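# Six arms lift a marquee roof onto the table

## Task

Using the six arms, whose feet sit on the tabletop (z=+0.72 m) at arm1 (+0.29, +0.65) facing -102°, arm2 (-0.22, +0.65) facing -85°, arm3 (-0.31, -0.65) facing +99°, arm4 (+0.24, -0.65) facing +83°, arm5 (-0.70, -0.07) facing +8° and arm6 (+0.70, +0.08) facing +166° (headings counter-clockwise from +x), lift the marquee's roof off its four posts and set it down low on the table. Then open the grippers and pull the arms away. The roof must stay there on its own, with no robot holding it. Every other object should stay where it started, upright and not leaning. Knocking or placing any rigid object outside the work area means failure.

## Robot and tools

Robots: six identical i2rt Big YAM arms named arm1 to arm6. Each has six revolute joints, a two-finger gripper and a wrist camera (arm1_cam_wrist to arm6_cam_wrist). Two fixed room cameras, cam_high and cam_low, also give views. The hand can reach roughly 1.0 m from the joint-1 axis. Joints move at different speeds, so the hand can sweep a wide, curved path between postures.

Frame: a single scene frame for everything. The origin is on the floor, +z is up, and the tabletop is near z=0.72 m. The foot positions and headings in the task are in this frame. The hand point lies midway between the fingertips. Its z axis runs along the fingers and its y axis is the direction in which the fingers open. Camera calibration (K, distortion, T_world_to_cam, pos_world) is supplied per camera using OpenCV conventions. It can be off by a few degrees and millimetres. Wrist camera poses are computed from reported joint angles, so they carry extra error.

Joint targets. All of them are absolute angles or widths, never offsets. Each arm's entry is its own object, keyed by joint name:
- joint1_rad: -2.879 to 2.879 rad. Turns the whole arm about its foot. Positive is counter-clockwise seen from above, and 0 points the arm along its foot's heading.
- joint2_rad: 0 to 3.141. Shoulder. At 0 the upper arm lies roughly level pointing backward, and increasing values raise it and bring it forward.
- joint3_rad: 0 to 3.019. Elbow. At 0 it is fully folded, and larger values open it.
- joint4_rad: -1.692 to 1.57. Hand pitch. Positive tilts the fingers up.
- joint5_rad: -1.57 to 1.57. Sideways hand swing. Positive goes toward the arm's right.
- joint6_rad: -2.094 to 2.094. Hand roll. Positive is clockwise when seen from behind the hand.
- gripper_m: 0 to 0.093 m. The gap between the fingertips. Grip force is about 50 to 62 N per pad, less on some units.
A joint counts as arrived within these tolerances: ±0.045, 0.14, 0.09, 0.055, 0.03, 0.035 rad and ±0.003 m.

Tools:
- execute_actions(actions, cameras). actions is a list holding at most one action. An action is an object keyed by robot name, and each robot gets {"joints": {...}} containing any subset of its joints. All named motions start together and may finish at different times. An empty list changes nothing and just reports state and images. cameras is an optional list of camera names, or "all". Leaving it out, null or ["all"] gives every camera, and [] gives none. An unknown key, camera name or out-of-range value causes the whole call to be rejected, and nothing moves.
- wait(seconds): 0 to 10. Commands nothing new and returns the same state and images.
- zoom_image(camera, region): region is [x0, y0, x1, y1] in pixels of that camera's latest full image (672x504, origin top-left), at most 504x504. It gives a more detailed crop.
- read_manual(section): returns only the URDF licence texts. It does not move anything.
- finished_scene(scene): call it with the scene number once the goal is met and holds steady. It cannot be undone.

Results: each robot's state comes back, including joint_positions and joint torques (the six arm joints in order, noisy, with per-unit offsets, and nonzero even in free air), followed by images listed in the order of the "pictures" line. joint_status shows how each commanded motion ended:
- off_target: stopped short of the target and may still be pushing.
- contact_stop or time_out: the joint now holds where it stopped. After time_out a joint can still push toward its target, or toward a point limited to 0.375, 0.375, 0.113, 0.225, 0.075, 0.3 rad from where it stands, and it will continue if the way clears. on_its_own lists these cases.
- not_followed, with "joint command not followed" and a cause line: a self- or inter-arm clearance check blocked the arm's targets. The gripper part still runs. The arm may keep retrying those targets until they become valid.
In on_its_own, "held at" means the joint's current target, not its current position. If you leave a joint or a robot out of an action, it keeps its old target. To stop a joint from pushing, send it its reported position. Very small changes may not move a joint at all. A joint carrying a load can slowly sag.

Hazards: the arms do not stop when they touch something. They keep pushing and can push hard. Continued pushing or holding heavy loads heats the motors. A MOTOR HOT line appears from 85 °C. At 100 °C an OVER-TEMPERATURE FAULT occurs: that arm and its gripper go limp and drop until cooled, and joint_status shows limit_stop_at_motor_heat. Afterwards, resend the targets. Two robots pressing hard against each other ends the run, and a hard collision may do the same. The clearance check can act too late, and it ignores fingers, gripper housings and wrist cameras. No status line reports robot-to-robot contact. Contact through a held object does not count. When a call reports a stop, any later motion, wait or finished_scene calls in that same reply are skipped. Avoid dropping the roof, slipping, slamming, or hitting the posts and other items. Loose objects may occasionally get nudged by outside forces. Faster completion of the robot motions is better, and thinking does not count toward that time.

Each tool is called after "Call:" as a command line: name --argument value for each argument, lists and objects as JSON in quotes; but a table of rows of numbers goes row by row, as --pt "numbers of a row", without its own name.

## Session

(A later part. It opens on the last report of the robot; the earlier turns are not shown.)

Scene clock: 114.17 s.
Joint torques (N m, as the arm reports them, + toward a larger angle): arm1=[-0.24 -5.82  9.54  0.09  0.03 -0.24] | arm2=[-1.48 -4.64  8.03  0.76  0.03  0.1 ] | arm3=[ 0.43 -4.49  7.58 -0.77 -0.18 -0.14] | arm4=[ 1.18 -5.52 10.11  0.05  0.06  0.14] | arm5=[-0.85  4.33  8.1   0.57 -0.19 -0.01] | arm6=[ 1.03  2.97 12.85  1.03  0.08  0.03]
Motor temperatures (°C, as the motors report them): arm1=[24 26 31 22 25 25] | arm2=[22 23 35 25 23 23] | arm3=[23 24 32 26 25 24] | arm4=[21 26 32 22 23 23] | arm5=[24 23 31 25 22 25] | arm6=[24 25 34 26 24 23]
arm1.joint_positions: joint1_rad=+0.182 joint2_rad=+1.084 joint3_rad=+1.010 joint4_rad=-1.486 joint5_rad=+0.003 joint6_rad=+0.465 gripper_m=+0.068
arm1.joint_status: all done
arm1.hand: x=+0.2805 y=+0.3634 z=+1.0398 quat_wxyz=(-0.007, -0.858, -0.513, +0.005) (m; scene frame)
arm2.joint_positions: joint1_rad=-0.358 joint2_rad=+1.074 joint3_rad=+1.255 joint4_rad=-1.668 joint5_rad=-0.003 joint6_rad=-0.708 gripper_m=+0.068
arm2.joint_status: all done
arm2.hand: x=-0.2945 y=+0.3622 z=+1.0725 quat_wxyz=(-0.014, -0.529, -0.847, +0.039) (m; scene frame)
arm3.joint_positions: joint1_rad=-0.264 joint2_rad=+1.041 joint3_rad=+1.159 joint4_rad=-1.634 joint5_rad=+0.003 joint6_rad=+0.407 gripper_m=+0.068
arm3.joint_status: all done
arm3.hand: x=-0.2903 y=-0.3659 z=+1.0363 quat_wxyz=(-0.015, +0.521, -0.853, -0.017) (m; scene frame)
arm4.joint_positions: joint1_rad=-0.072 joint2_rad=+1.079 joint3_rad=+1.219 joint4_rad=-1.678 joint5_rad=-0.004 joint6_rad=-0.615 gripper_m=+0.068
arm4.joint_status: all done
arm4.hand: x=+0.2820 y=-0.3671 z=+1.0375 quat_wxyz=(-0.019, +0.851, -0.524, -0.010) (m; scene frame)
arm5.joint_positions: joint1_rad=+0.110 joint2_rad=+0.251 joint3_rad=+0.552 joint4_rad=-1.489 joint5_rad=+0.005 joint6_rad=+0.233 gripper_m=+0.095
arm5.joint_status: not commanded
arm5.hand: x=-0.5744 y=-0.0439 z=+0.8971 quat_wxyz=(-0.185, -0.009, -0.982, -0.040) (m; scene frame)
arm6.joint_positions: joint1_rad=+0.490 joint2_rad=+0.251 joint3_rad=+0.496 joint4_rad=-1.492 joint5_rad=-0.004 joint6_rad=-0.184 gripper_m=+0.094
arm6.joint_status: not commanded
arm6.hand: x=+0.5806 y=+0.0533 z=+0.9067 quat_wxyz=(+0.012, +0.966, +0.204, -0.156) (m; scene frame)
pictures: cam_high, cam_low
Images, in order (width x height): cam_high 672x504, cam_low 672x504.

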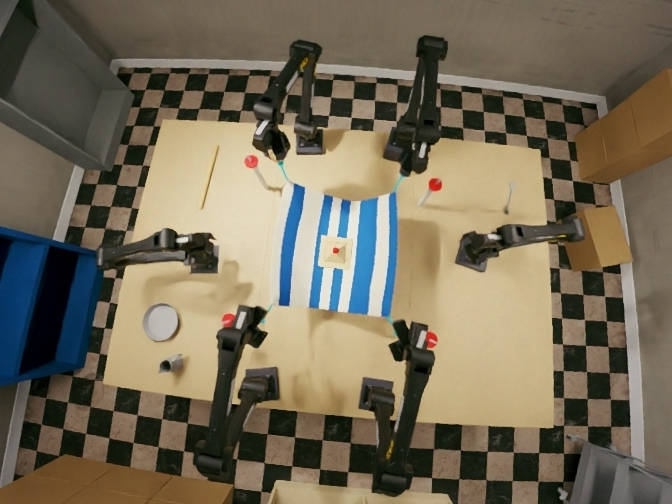

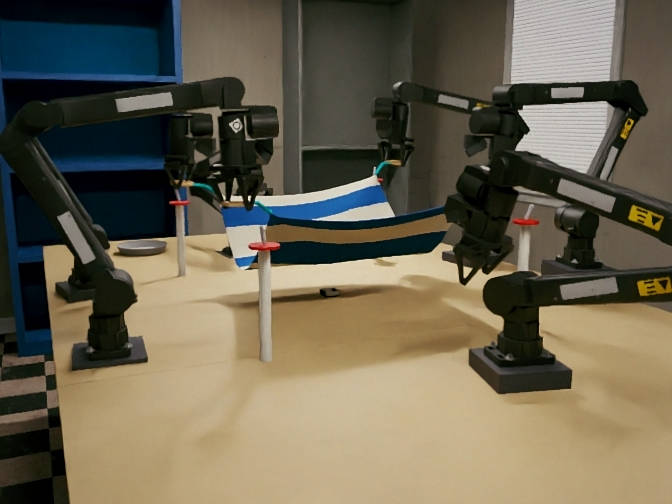

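Call:
execute_actions --actions '[{"arm1":{"joints":{"joint2_rad":1.13,"joint3_rad":0.83,"joint4_rad":-1.25}},"arm2":{"joints":{"joint3_rad":0.95,"joint4_rad":-1.43}},"arm3":{"joints":{"joint3_rad":0.94,"joint4_rad":-1.44}},"arm4":{"joints":{"joint3_rad":1.0,"joint4_rad":-1.48}}}]' --cameras '["cam_low"]'

Call:
execute_actions --actions '[{"arm1":{"joints":{"joint2_rad":1.57,"joint3_rad":0.53,"joint4_rad":-0.51}},"arm2":{"joints":{"joint2_rad":1.37,"joint3_rad":0.575,"joint4_rad":-0.76}},"arm3":{"joints":{"joint2_rad":1.33,"joint3_rad":0.59,"joint4_rad":-0.815}},"arm4":{"joints":{"joint2_rad":1.31,"joint3_rad":0.6,"joint4_rad":-0.845}}}]'

Scene clock: 119.67 s.
Joint torques (N m, as the arm reports them, + toward a larger angle): arm1=[-0.22 -5.51  9.88  1.03  0.03 -0.24] | arm2=[-1.59 -4.72  8.33  1.48  0.05  0.08] | arm3=[ 0.35 -4.38  8.15 -0.08 -0.16 -0.13] | arm4=[ 1.16 -5.75 10.65  0.99  0.06  0.12] | arm5=[-1.06  4.45  8.2   0.54 -0.16 -0.02] | arm6=[ 0.75  3.55 12.76  1.09  0.11  0.03]
Motor temperatures (°C, as the motors report them): arm1=[24 26 31 22 25 25] | arm2=[22 23 35 25 23 23] | arm3=[23 24 31 26 25 24] | arm4=[21 26 31 22 23 23] | arm5=[24 23 31 25 22 25] | arm6=[24 25 34 26 24 23]
arm1.joint_positions: joint1_rad=+0.182 joint2_rad=+1.128 joint3_rad=+0.820 joint4_rad=-1.263 joint5_rad=+0.003 joint6_rad=+0.464 gripper_m=+0.068
arm1.joint_status: all done
arm1.hand: x=+0.2807 y=+0.3661 z=+0.9571 quat_wxyz=(-0.002, -0.858, -0.513, +0.002) (m; scene frame)
arm2.joint_positions: joint1_rad=-0.358 joint2_rad=+1.074 joint3_rad=+0.949 joint4_rad=-1.441 joint5_rad=-0.003 joint6_rad=-0.707 gripper_m=+0.068
arm2.joint_status: all done
arm2.hand: x=-0.2905 y=+0.3777 z=+0.9554 quat_wxyz=(-0.002, -0.530, -0.848, +0.002) (m; scene frame)
arm3.joint_positions: joint1_rad=-0.264 joint2_rad=+1.047 joint3_rad=+0.941 joint4_rad=-1.449 joint5_rad=+0.003 joint6_rad=+0.407 gripper_m=+0.068
arm3.joint_status: all done
arm3.hand: x=-0.2907 y=-0.3738 z=+0.9514 quat_wxyz=(-0.003, +0.521, -0.853, -0.001) (m; scene frame)
arm4.joint_positions: joint1_rad=-0.072 joint2_rad=+1.079 joint3_rad=+0.992 joint4_rad=-1.492 joint5_rad=-0.004 joint6_rad=-0.614 gripper_m=+0.068
arm4.joint_status: all done
arm4.hand: x=+0.2811 y=-0.3737 z=+0.9505 quat_wxyz=(+0.000, +0.851, -0.525, -0.002) (m; scene frame)
arm5.joint_positions: joint1_rad=+0.110 joint2_rad=+0.251 joint3_rad=+0.552 joint4_rad=-1.489 joint5_rad=+0.005 joint6_rad=+0.233 gripper_m=+0.095
arm5.joint_status: not commanded
arm5.hand: x=-0.5744 y=-0.0439 z=+0.8971 quat_wxyz=(-0.185, -0.009, -0.982, -0.040) (m; scene frame)
arm6.joint_positions: joint1_rad=+0.490 joint2_rad=+0.251 joint3_rad=+0.496 joint4_rad=-1.492 joint5_rad=-0.004 joint6_rad=-0.184 gripper_m=+0.094
arm6.joint_status: not commanded
arm6.hand: x=+0.5806 y=+0.0533 z=+0.9067 quat_wxyz=(+0.012, +0.966, +0.204, -0.156) (m; scene frame)
pictures: cam_low
Images, in order (width x height): cam_low 672x504.

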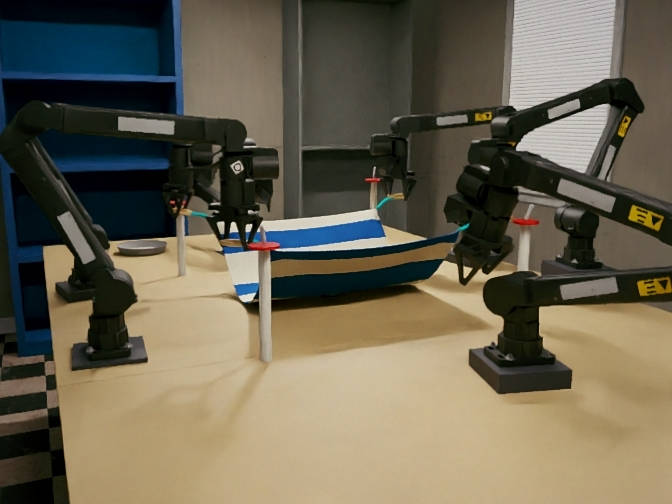

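Scene clock: 121.03 s.
Joint torques (N m, as the arm reports them, + toward a larger angle): arm1=[-0.14 -7.22  5.24  1.18  0.03 -0.18] | arm2=[-1.   -7.45  5.67  1.48 -0.03  0.05] | arm3=[ 0.31 -7.04  5.46  0.02 -0.15 -0.1 ] | arm4=[ 1.14 -8.12  7.52  1.05  0.03  0.06] | arm5=[-0.77  4.96  8.04  0.85 -0.18  0.02] | arm6=[ 1.06  3.52 12.76  0.98  0.09  0.06]
Motor temperatures (°C, as the motors report them): arm1=[24 26 31 22 25 25] | arm2=[22 23 34 25 23 23] | arm3=[23 24 31 26 25 24] | arm4=[21 26 31 22 23 23] | arm5=[24 23 31 25 22 25] | arm6=[24 25 34 26 24 23]
arm1.joint_positions: joint1_rad=+0.182 joint2_rad=+1.560 joint3_rad=+0.530 joint4_rad=-0.526 joint5_rad=+0.003 joint6_rad=+0.459 gripper_m=+0.068
arm1.joint_status: all done
arm1.hand: x=+0.2811 y=+0.3637 z=+0.7536 quat_wxyz=(-0.009, -0.857, -0.516, +0.006) (m; scene frame)
arm2.joint_positions: joint1_rad=-0.358 joint2_rad=+1.376 joint3_rad=+0.579 joint4_rad=-0.773 joint5_rad=-0.002 joint6_rad=-0.703 gripper_m=+0.068
arm2.joint_status: all done
arm2.hand: x=-0.2908 y=+0.3769 z=+0.7490 quat_wxyz=(-0.001, -0.532, -0.847, +0.000) (m; scene frame)
arm3.joint_positions: joint1_rad=-0.264 joint2_rad=+1.337 joint3_rad=+0.595 joint4_rad=-0.826 joint5_rad=+0.003 joint6_rad=+0.403 gripper_m=+0.068
arm3.joint_status: all done
arm3.hand: x=-0.2902 y=-0.3681 z=+0.7560 quat_wxyz=(+0.000, +0.523, -0.852, +0.004) (m; scene frame)
arm4.joint_positions: joint1_rad=-0.072 joint2_rad=+1.330 joint3_rad=+0.602 joint4_rad=-0.858 joint5_rad=-0.003 joint6_rad=-0.609 gripper_m=+0.068
arm4.joint_status: all done
arm4.hand: x=+0.2811 y=-0.3745 z=+0.7476 quat_wxyz=(+0.003, +0.850, -0.527, +0.000) (m; scene frame)
arm5.joint_positions: joint1_rad=+0.110 joint2_rad=+0.251 joint3_rad=+0.552 joint4_rad=-1.489 joint5_rad=+0.005 joint6_rad=+0.233 gripper_m=+0.095
arm5.joint_status: not commanded
arm5.hand: x=-0.5744 y=-0.0439 z=+0.8971 quat_wxyz=(-0.185, -0.009, -0.982, -0.040) (m; scene frame)
arm6.joint_positions: joint1_rad=+0.490 joint2_rad=+0.251 joint3_rad=+0.496 joint4_rad=-1.492 joint5_rad=-0.004 joint6_rad=-0.184 gripper_m=+0.094
arm6.joint_status: not commanded
arm6.hand: x=+0.5806 y=+0.0533 z=+0.9067 quat_wxyz=(+0.012, +0.966, +0.204, -0.156) (m; scene frame)
pictures: arm1_cam_wrist, arm2_cam_wrist, arm3_cam_wrist, arm4_cam_wrist, arm5_cam_wrist, arm6_cam_wrist, cam_high, cam_low
camera_calibration (this result's frames):
arm1_cam_wrist: T_world_to_cam=[[-0.88598, 0.463604, -0.0105225, 0.0862149], [0.376727, 0.732813, 0.566624, -0.792378], [0.2704, 0.498053, -0.82391, 0.48588], [0, 0, 0, 1]] pos_world=[0.243513, 0.298701, 0.850208]
arm2_cam_wrist: T_world_to_cam=[[-0.903449, -0.428685, -0.00315541, -0.101044], [-0.348354, 0.729824, 0.588223, -0.810566], [-0.249859, 0.532529, -0.808692, 0.455519], [0, 0, 0, 1]] pos_world=[-0.259836, 0.305677, 0.84485]
arm3_cam_wrist: T_world_to_cam=[[0.890433, -0.454958, 0.011948, 0.0812947], [-0.375834, -0.720262, 0.583071, -0.809], [-0.256667, -0.523676, -0.812333, 0.473614], [0, 0, 0, 1]] pos_world=[-0.254876, -0.297686, 0.855466]
arm4_cam_wrist: T_world_to_cam=[[0.893053, 0.449941, 0.00312493, -0.0885895], [0.364968, -0.728424, 0.579825, -0.805222], [0.263163, -0.516674, -0.814735, 0.461899], [0, 0, 0, 1]] pos_world=[0.251441, -0.308032, 0.84349]
arm5_cam_wrist: T_world_to_cam=[[0.00251437, -0.996519, -0.0833241, 0.0301841], [-0.962785, -0.0249316, 0.269118, -0.787856], [-0.270258, 0.0795465, -0.959496, 0.83282], [0, 0, 0, 1]] pos_world=[-0.533535, -0.0558114, 1.01363]
arm6_cam_wrist: T_world_to_cam=[[-0.402196, 0.914494, 0.0440265, 0.142855], [0.876919, 0.370957, 0.305622, -0.80187], [0.263158, 0.161528, -0.951135, 0.824904], [0, 0, 0, 1]] pos_world=[0.543551, 0.0335739, 1.02337]
Images, in order (width x height): arm1_cam_wrist 672x504, arm2_cam_wrist 672x504, arm3_cam_wrist 672x504, arm4_cam_wrist 672x504, arm5_cam_wrist 672x504, arm6_cam_wrist 672x504, cam_high 672x504, cam_low 672x504.

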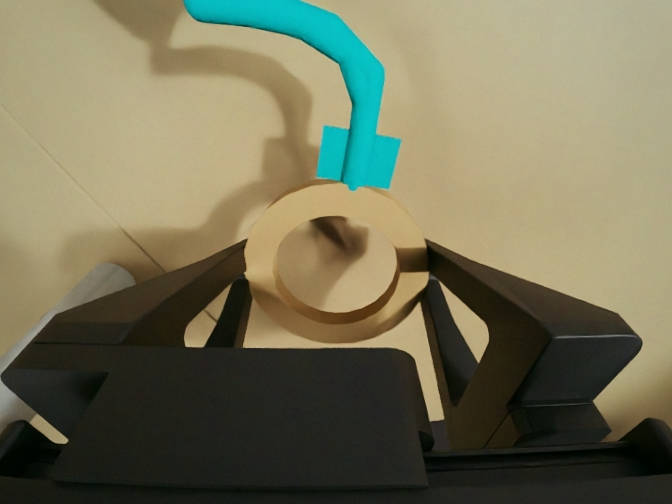

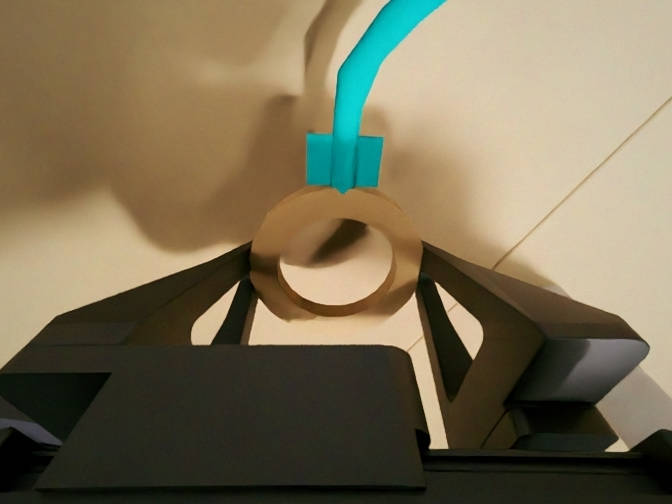

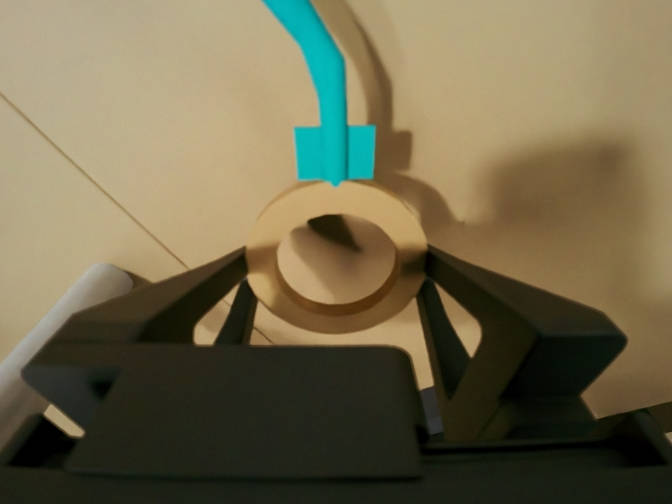

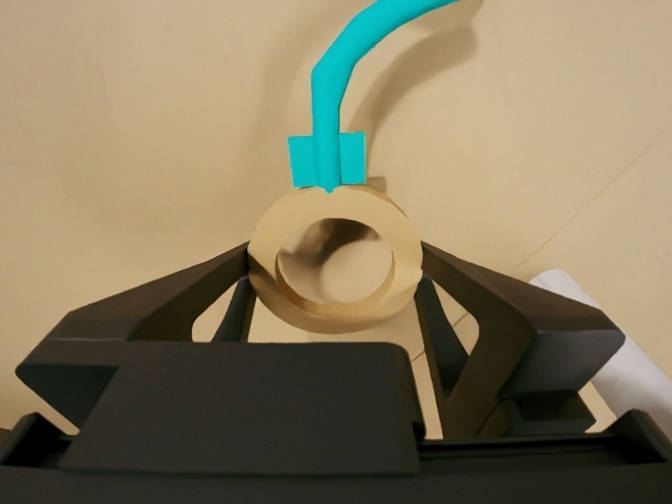

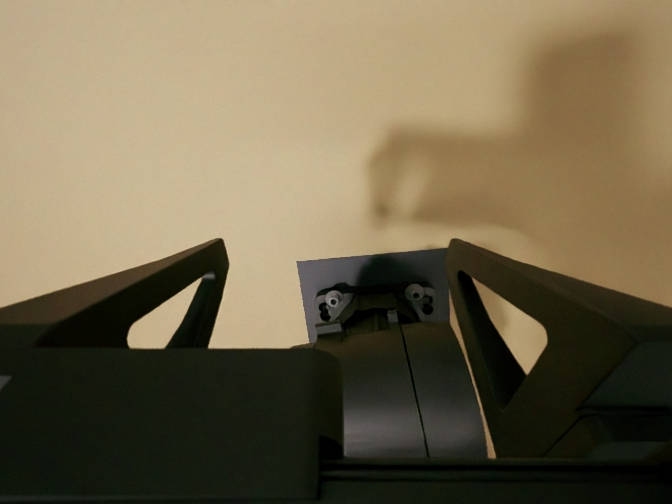

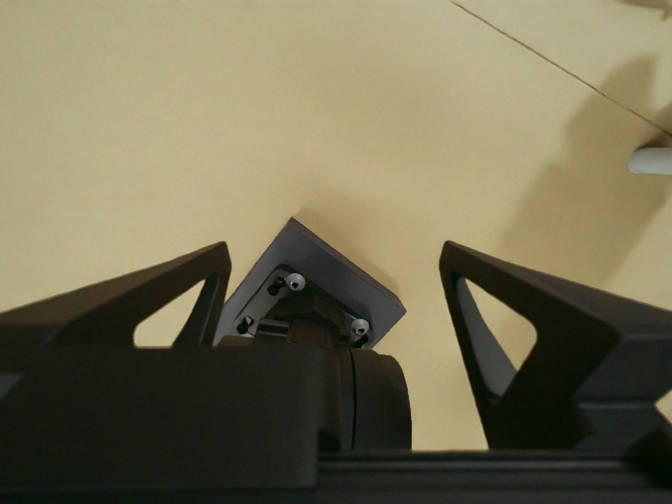

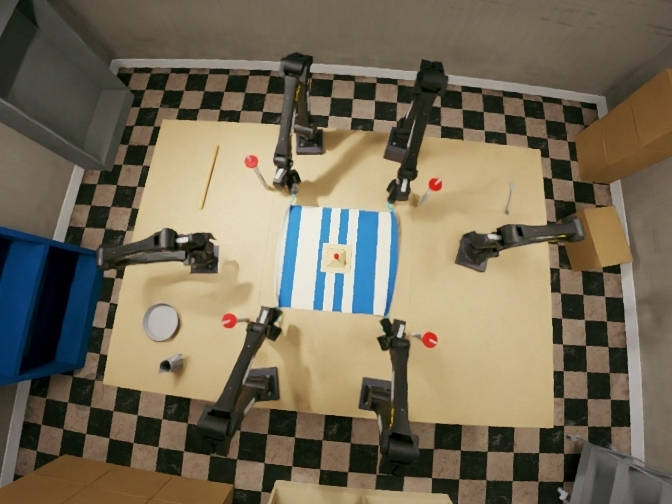

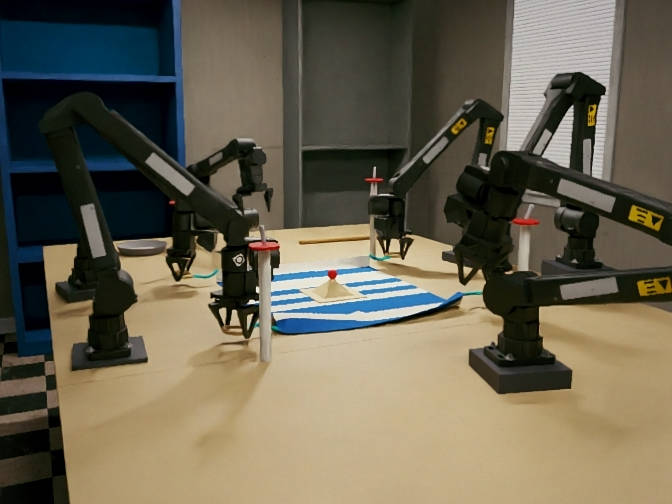

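Call:
execute_actions --actions '[{"arm1":{"joints":{"joint2_rad":1.64,"joint4_rad":-0.445,"joint6_rad":0.15}},"arm2":{"joints":{"joint2_rad":1.435,"joint4_rad":-0.70,"joint6_rad":-0.4}},"arm3":{"joints":{"joint2_rad":1.415,"joint4_rad":-0.735,"joint6_rad":0.1}},"arm4":{"joints":{"joint2_rad":1.375,"joint4_rad":-0.785,"joint6_rad":-0.3}}}]' --cameras '[]'

Call:
execute_actions --actions '[{"arm1":{"joints":{"gripper_m":0.09}},"arm2":{"joints":{"gripper_m":0.09}},"arm3":{"joints":{"gripper_m":0.09}},"arm4":{"joints":{"gripper_m":0.09}}}]' --cameras '["cam_low"]'

Scene clock: 130.20 s.
Joint torques (N m, as the arm reports them, + toward a larger angle): arm1=[-0.08 -7.99  4.82  1.17  0.01 -0.2 ] | arm2=[-1.26 -6.39  5.58  1.52  0.    0.08] | arm3=[ 0.12 -7.22  5.06  0.02 -0.17 -0.17] | arm4=[ 1.15 -6.68  7.32  1.14  0.05  0.14] | arm5=[-1.51  4.48  8.25  0.73 -0.16  0.05] | arm6=[ 0.67  3.28 12.72  1.02  0.09  0.06]
Motor temperatures (°C, as the motors report them): arm1=[24 26 29 22 25 25] | arm2=[22 23 33 25 23 23] | arm3=[23 24 29 26 25 24] | arm4=[21 26 30 22 23 23] | arm5=[24 23 31 25 22 25] | arm6=[24 25 34 26 24 23]
arm1.joint_positions: joint1_rad=+0.182 joint2_rad=+1.632 joint3_rad=+0.530 joint4_rad=-0.461 joint5_rad=+0.003 joint6_rad=+0.165 gripper_m=+0.068
arm1.joint_status: all done
arm1.hand: x=+0.2811 y=+0.3624 z=+0.7346 quat_wxyz=(-0.005, -0.772, -0.635, +0.005) (m; scene frame)
arm2.joint_positions: joint1_rad=-0.358 joint2_rad=+1.420 joint3_rad=+0.579 joint4_rad=-0.714 joint5_rad=-0.002 joint6_rad=-0.408 gripper_m=+0.068
arm2.joint_status: all done
arm2.hand: x=-0.2929 y=+0.3688 z=+0.7375 quat_wxyz=(-0.005, -0.651, -0.759, +0.007) (m; scene frame)
arm3.joint_positions: joint1_rad=-0.264 joint2_rad=+1.410 joint3_rad=+0.595 joint4_rad=-0.746 joint5_rad=+0.003 joint6_rad=+0.107 gripper_m=+0.068
arm3.joint_status: all done
arm3.hand: x=-0.2895 y=-0.3583 z=+0.7364 quat_wxyz=(-0.001, +0.643, -0.766, +0.002) (m; scene frame)
arm4.joint_positions: joint1_rad=-0.072 joint2_rad=+1.369 joint3_rad=+0.602 joint4_rad=-0.799 joint5_rad=-0.003 joint6_rad=-0.315 gripper_m=+0.068
arm4.joint_status: all done
arm4.hand: x=+0.2825 y=-0.3648 z=+0.7374 quat_wxyz=(-0.005, +0.764, -0.646, -0.005) (m; scene frame)
arm5.joint_positions: joint1_rad=+0.110 joint2_rad=+0.251 joint3_rad=+0.552 joint4_rad=-1.489 joint5_rad=+0.005 joint6_rad=+0.233 gripper_m=+0.095
arm5.joint_status: not commanded
arm5.hand: x=-0.5744 y=-0.0439 z=+0.8971 quat_wxyz=(-0.185, -0.009, -0.982, -0.040) (m; scene frame)
arm6.joint_positions: joint1_rad=+0.490 joint2_rad=+0.251 joint3_rad=+0.496 joint4_rad=-1.492 joint5_rad=-0.004 joint6_rad=-0.184 gripper_m=+0.094
arm6.joint_status: not commanded
arm6.hand: x=+0.5806 y=+0.0533 z=+0.9067 quat_wxyz=(+0.012, +0.966, +0.204, -0.156) (m; scene frame)
pictures: none
No camera images: the call's "cameras" was empty. Leave "cameras" out to get every camera's image.

Scene clock: 130.73 s.
Joint torques (N m, as the arm reports them, + toward a larger angle): arm1=[-0.22 -7.84  4.68  1.16  0.   -0.24] | arm2=[-1.75 -6.13  5.61  1.47  0.04  0.08] | arm3=[ 0.21 -7.06  5.1   0.   -0.2  -0.14] | arm4=[ 1.16 -6.64  7.32  1.13  0.05  0.13] | arm5=[-1.05  4.08  8.26  0.58 -0.1   0.03] | arm6=[ 0.81  3.28 12.87  0.98  0.1   0.07]
Motor temperatures (°C, as the motors report them): arm1=[24 26 29 22 25 25] | arm2=[22 23 33 25 23 23] | arm3=[23 24 29 26 25 24] | arm4=[21 26 29 22 23 23] | arm5=[24 23 31 25 22 25] | arm6=[24 25 34 26 24 23]
arm1.joint_positions: joint1_rad=+0.182 joint2_rad=+1.632 joint3_rad=+0.530 joint4_rad=-0.461 joint5_rad=+0.003 joint6_rad=+0.165 gripper_m=+0.090
arm1.joint_status: all done
arm1.hand: x=+0.2811 y=+0.3624 z=+0.7346 quat_wxyz=(-0.005, -0.772, -0.636, +0.005) (m; scene frame)
arm2.joint_positions: joint1_rad=-0.358 joint2_rad=+1.420 joint3_rad=+0.579 joint4_rad=-0.714 joint5_rad=-0.002 joint6_rad=-0.407 gripper_m=+0.090
arm2.joint_status: all done
arm2.hand: x=-0.2929 y=+0.3688 z=+0.7375 quat_wxyz=(-0.005, -0.651, -0.759, +0.007) (m; scene frame)
arm3.joint_positions: joint1_rad=-0.264 joint2_rad=+1.410 joint3_rad=+0.595 joint4_rad=-0.746 joint5_rad=+0.003 joint6_rad=+0.107 gripper_m=+0.090
arm3.joint_status: all done
arm3.hand: x=-0.2895 y=-0.3583 z=+0.7364 quat_wxyz=(-0.001, +0.643, -0.766, +0.002) (m; scene frame)
arm4.joint_positions: joint1_rad=-0.072 joint2_rad=+1.369 joint3_rad=+0.602 joint4_rad=-0.799 joint5_rad=-0.003 joint6_rad=-0.315 gripper_m=+0.090
arm4.joint_status: all done
arm4.hand: x=+0.2825 y=-0.3648 z=+0.7374 quat_wxyz=(-0.005, +0.763, -0.646, -0.005) (m; scene frame)
arm5.joint_positions: joint1_rad=+0.110 joint2_rad=+0.251 joint3_rad=+0.552 joint4_rad=-1.489 joint5_rad=+0.005 joint6_rad=+0.233 gripper_m=+0.095
arm5.joint_status: not commanded
arm5.hand: x=-0.5744 y=-0.0439 z=+0.8971 quat_wxyz=(-0.185, -0.009, -0.982, -0.040) (m; scene frame)
arm6.joint_positions: joint1_rad=+0.490 joint2_rad=+0.251 joint3_rad=+0.496 joint4_rad=-1.492 joint5_rad=-0.004 joint6_rad=-0.184 gripper_m=+0.094
arm6.joint_status: not commanded
arm6.hand: x=+0.5806 y=+0.0533 z=+0.9067 quat_wxyz=(+0.012, +0.966, +0.204, -0.156) (m; scene frame)
pictures: cam_low
Images, in order (width x height): cam_low 672x504.

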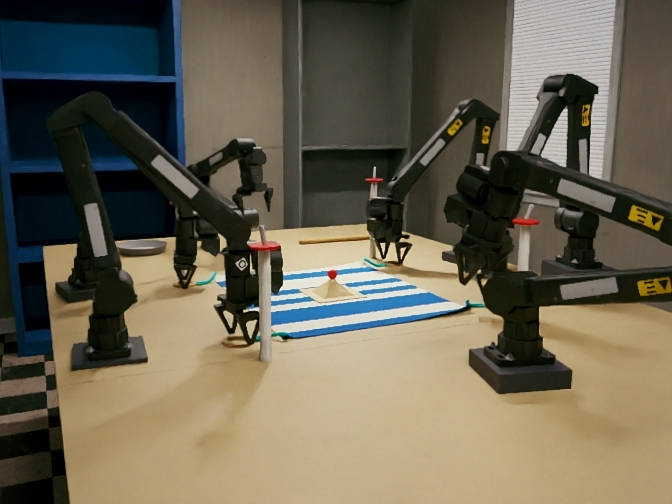

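Call:
execute_actions --actions '[{"arm1":{"joints":{"joint2_rad":0.7,"joint3_rad":0.7,"joint4_rad":-1.4}},"arm2":{"joints":{"joint2_rad":0.6,"joint3_rad":0.72,"joint4_rad":-1.5}},"arm3":{"joints":{"joint2_rad":0.6,"joint3_rad":0.72,"joint4_rad":-1.5}},"arm4":{"joints":{"joint2_rad":0.6,"joint3_rad":0.72,"joint4_rad":-1.5}}}]' --cameras '["cam_high","cam_low"]'

Scene clock: 135.60 s.
Joint torques (N m, as the arm reports them, + toward a larger angle): arm1=[-0.21 -0.79 10.92  0.41  0.01 -0.25] | arm2=[-1.54  0.19 10.07  0.76  0.02  0.08] | arm3=[ 0.53  0.29 10.03 -0.48 -0.18 -0.16] | arm4=[ 1.15 -0.53 13.61  0.32  0.05  0.13] | arm5=[-0.83  5.02  8.11  0.63 -0.15  0.03] | arm6=[ 1.    3.03 12.94  0.91  0.11  0.04]
Motor temperatures (°C, as the motors report them): arm1=[24 26 29 22 25 25] | arm2=[22 23 33 25 23 23] | arm3=[23 24 29 26 25 24] | arm4=[21 26 30 22 23 23] | arm5=[24 23 31 25 22 25] | arm6=[24 25 34 26 24 23]
arm1.joint_positions: joint1_rad=+0.182 joint2_rad=+0.702 joint3_rad=+0.685 joint4_rad=-1.387 joint5_rad=+0.003 joint6_rad=+0.165 gripper_m=+0.090
arm1.joint_status: all done
arm1.hand: x=+0.2831 y=+0.4520 z=+0.9943 quat_wxyz=(-0.065, -0.769, -0.633, +0.057) (m; scene frame)
arm2.joint_positions: joint1_rad=-0.358 joint2_rad=+0.603 joint3_rad=+0.701 joint4_rad=-1.487 joint5_rad=-0.002 joint6_rad=-0.406 gripper_m=+0.090
arm2.joint_status: all done
arm2.hand: x=-0.2634 y=+0.4827 z=+0.9497 quat_wxyz=(-0.041, -0.648, -0.756, +0.081) (m; scene frame)
arm3.joint_positions: joint1_rad=-0.264 joint2_rad=+0.598 joint3_rad=+0.696 joint4_rad=-1.489 joint5_rad=+0.003 joint6_rad=+0.107 gripper_m=+0.090
arm3.joint_status: all done
arm3.hand: x=-0.2977 y=-0.4773 z=+0.9418 quat_wxyz=(-0.060, +0.641, -0.763, -0.060) (m; scene frame)
arm4.joint_positions: joint1_rad=-0.072 joint2_rad=+0.601 joint3_rad=+0.683 joint4_rad=-1.489 joint5_rad=-0.003 joint6_rad=-0.314 gripper_m=+0.090
arm4.joint_status: all done
arm4.hand: x=+0.2646 y=-0.4850 z=+0.9216 quat_wxyz=(-0.073, +0.760, -0.644, -0.047) (m; scene frame)
arm5.joint_positions: joint1_rad=+0.110 joint2_rad=+0.251 joint3_rad=+0.552 joint4_rad=-1.489 joint5_rad=+0.005 joint6_rad=+0.233 gripper_m=+0.095
arm5.joint_status: not commanded
arm5.hand: x=-0.5744 y=-0.0439 z=+0.8971 quat_wxyz=(-0.185, -0.009, -0.982, -0.040) (m; scene frame)
arm6.joint_positions: joint1_rad=+0.490 joint2_rad=+0.251 joint3_rad=+0.496 joint4_rad=-1.492 joint5_rad=-0.004 joint6_rad=-0.184 gripper_m=+0.094
arm6.joint_status: not commanded
arm6.hand: x=+0.5806 y=+0.0533 z=+0.9067 quat_wxyz=(+0.012, +0.966, +0.204, -0.156) (m; scene frame)
pictures: cam_high, cam_low
Images, in order (width x height): cam_high 672x504, cam_low 672x504.

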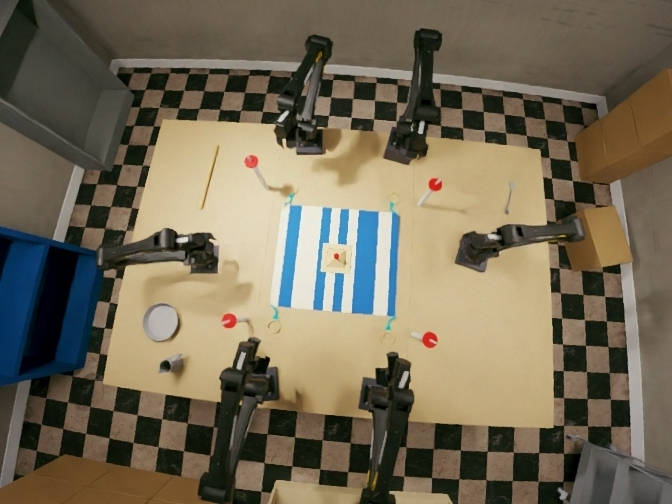

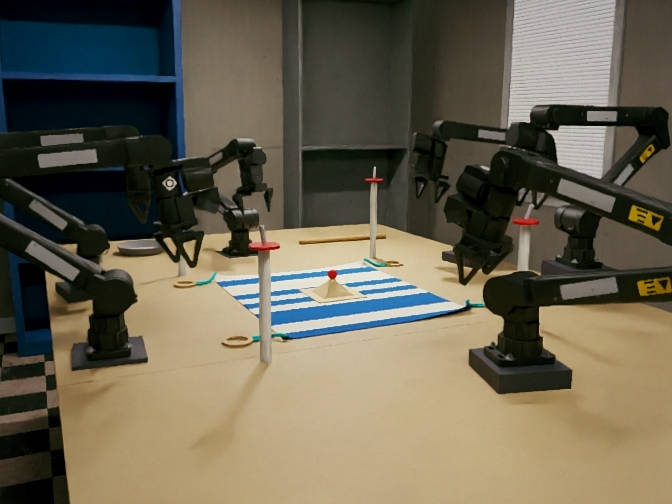

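Call:
finished_scene --scene 1

The scene is finished: the task was done.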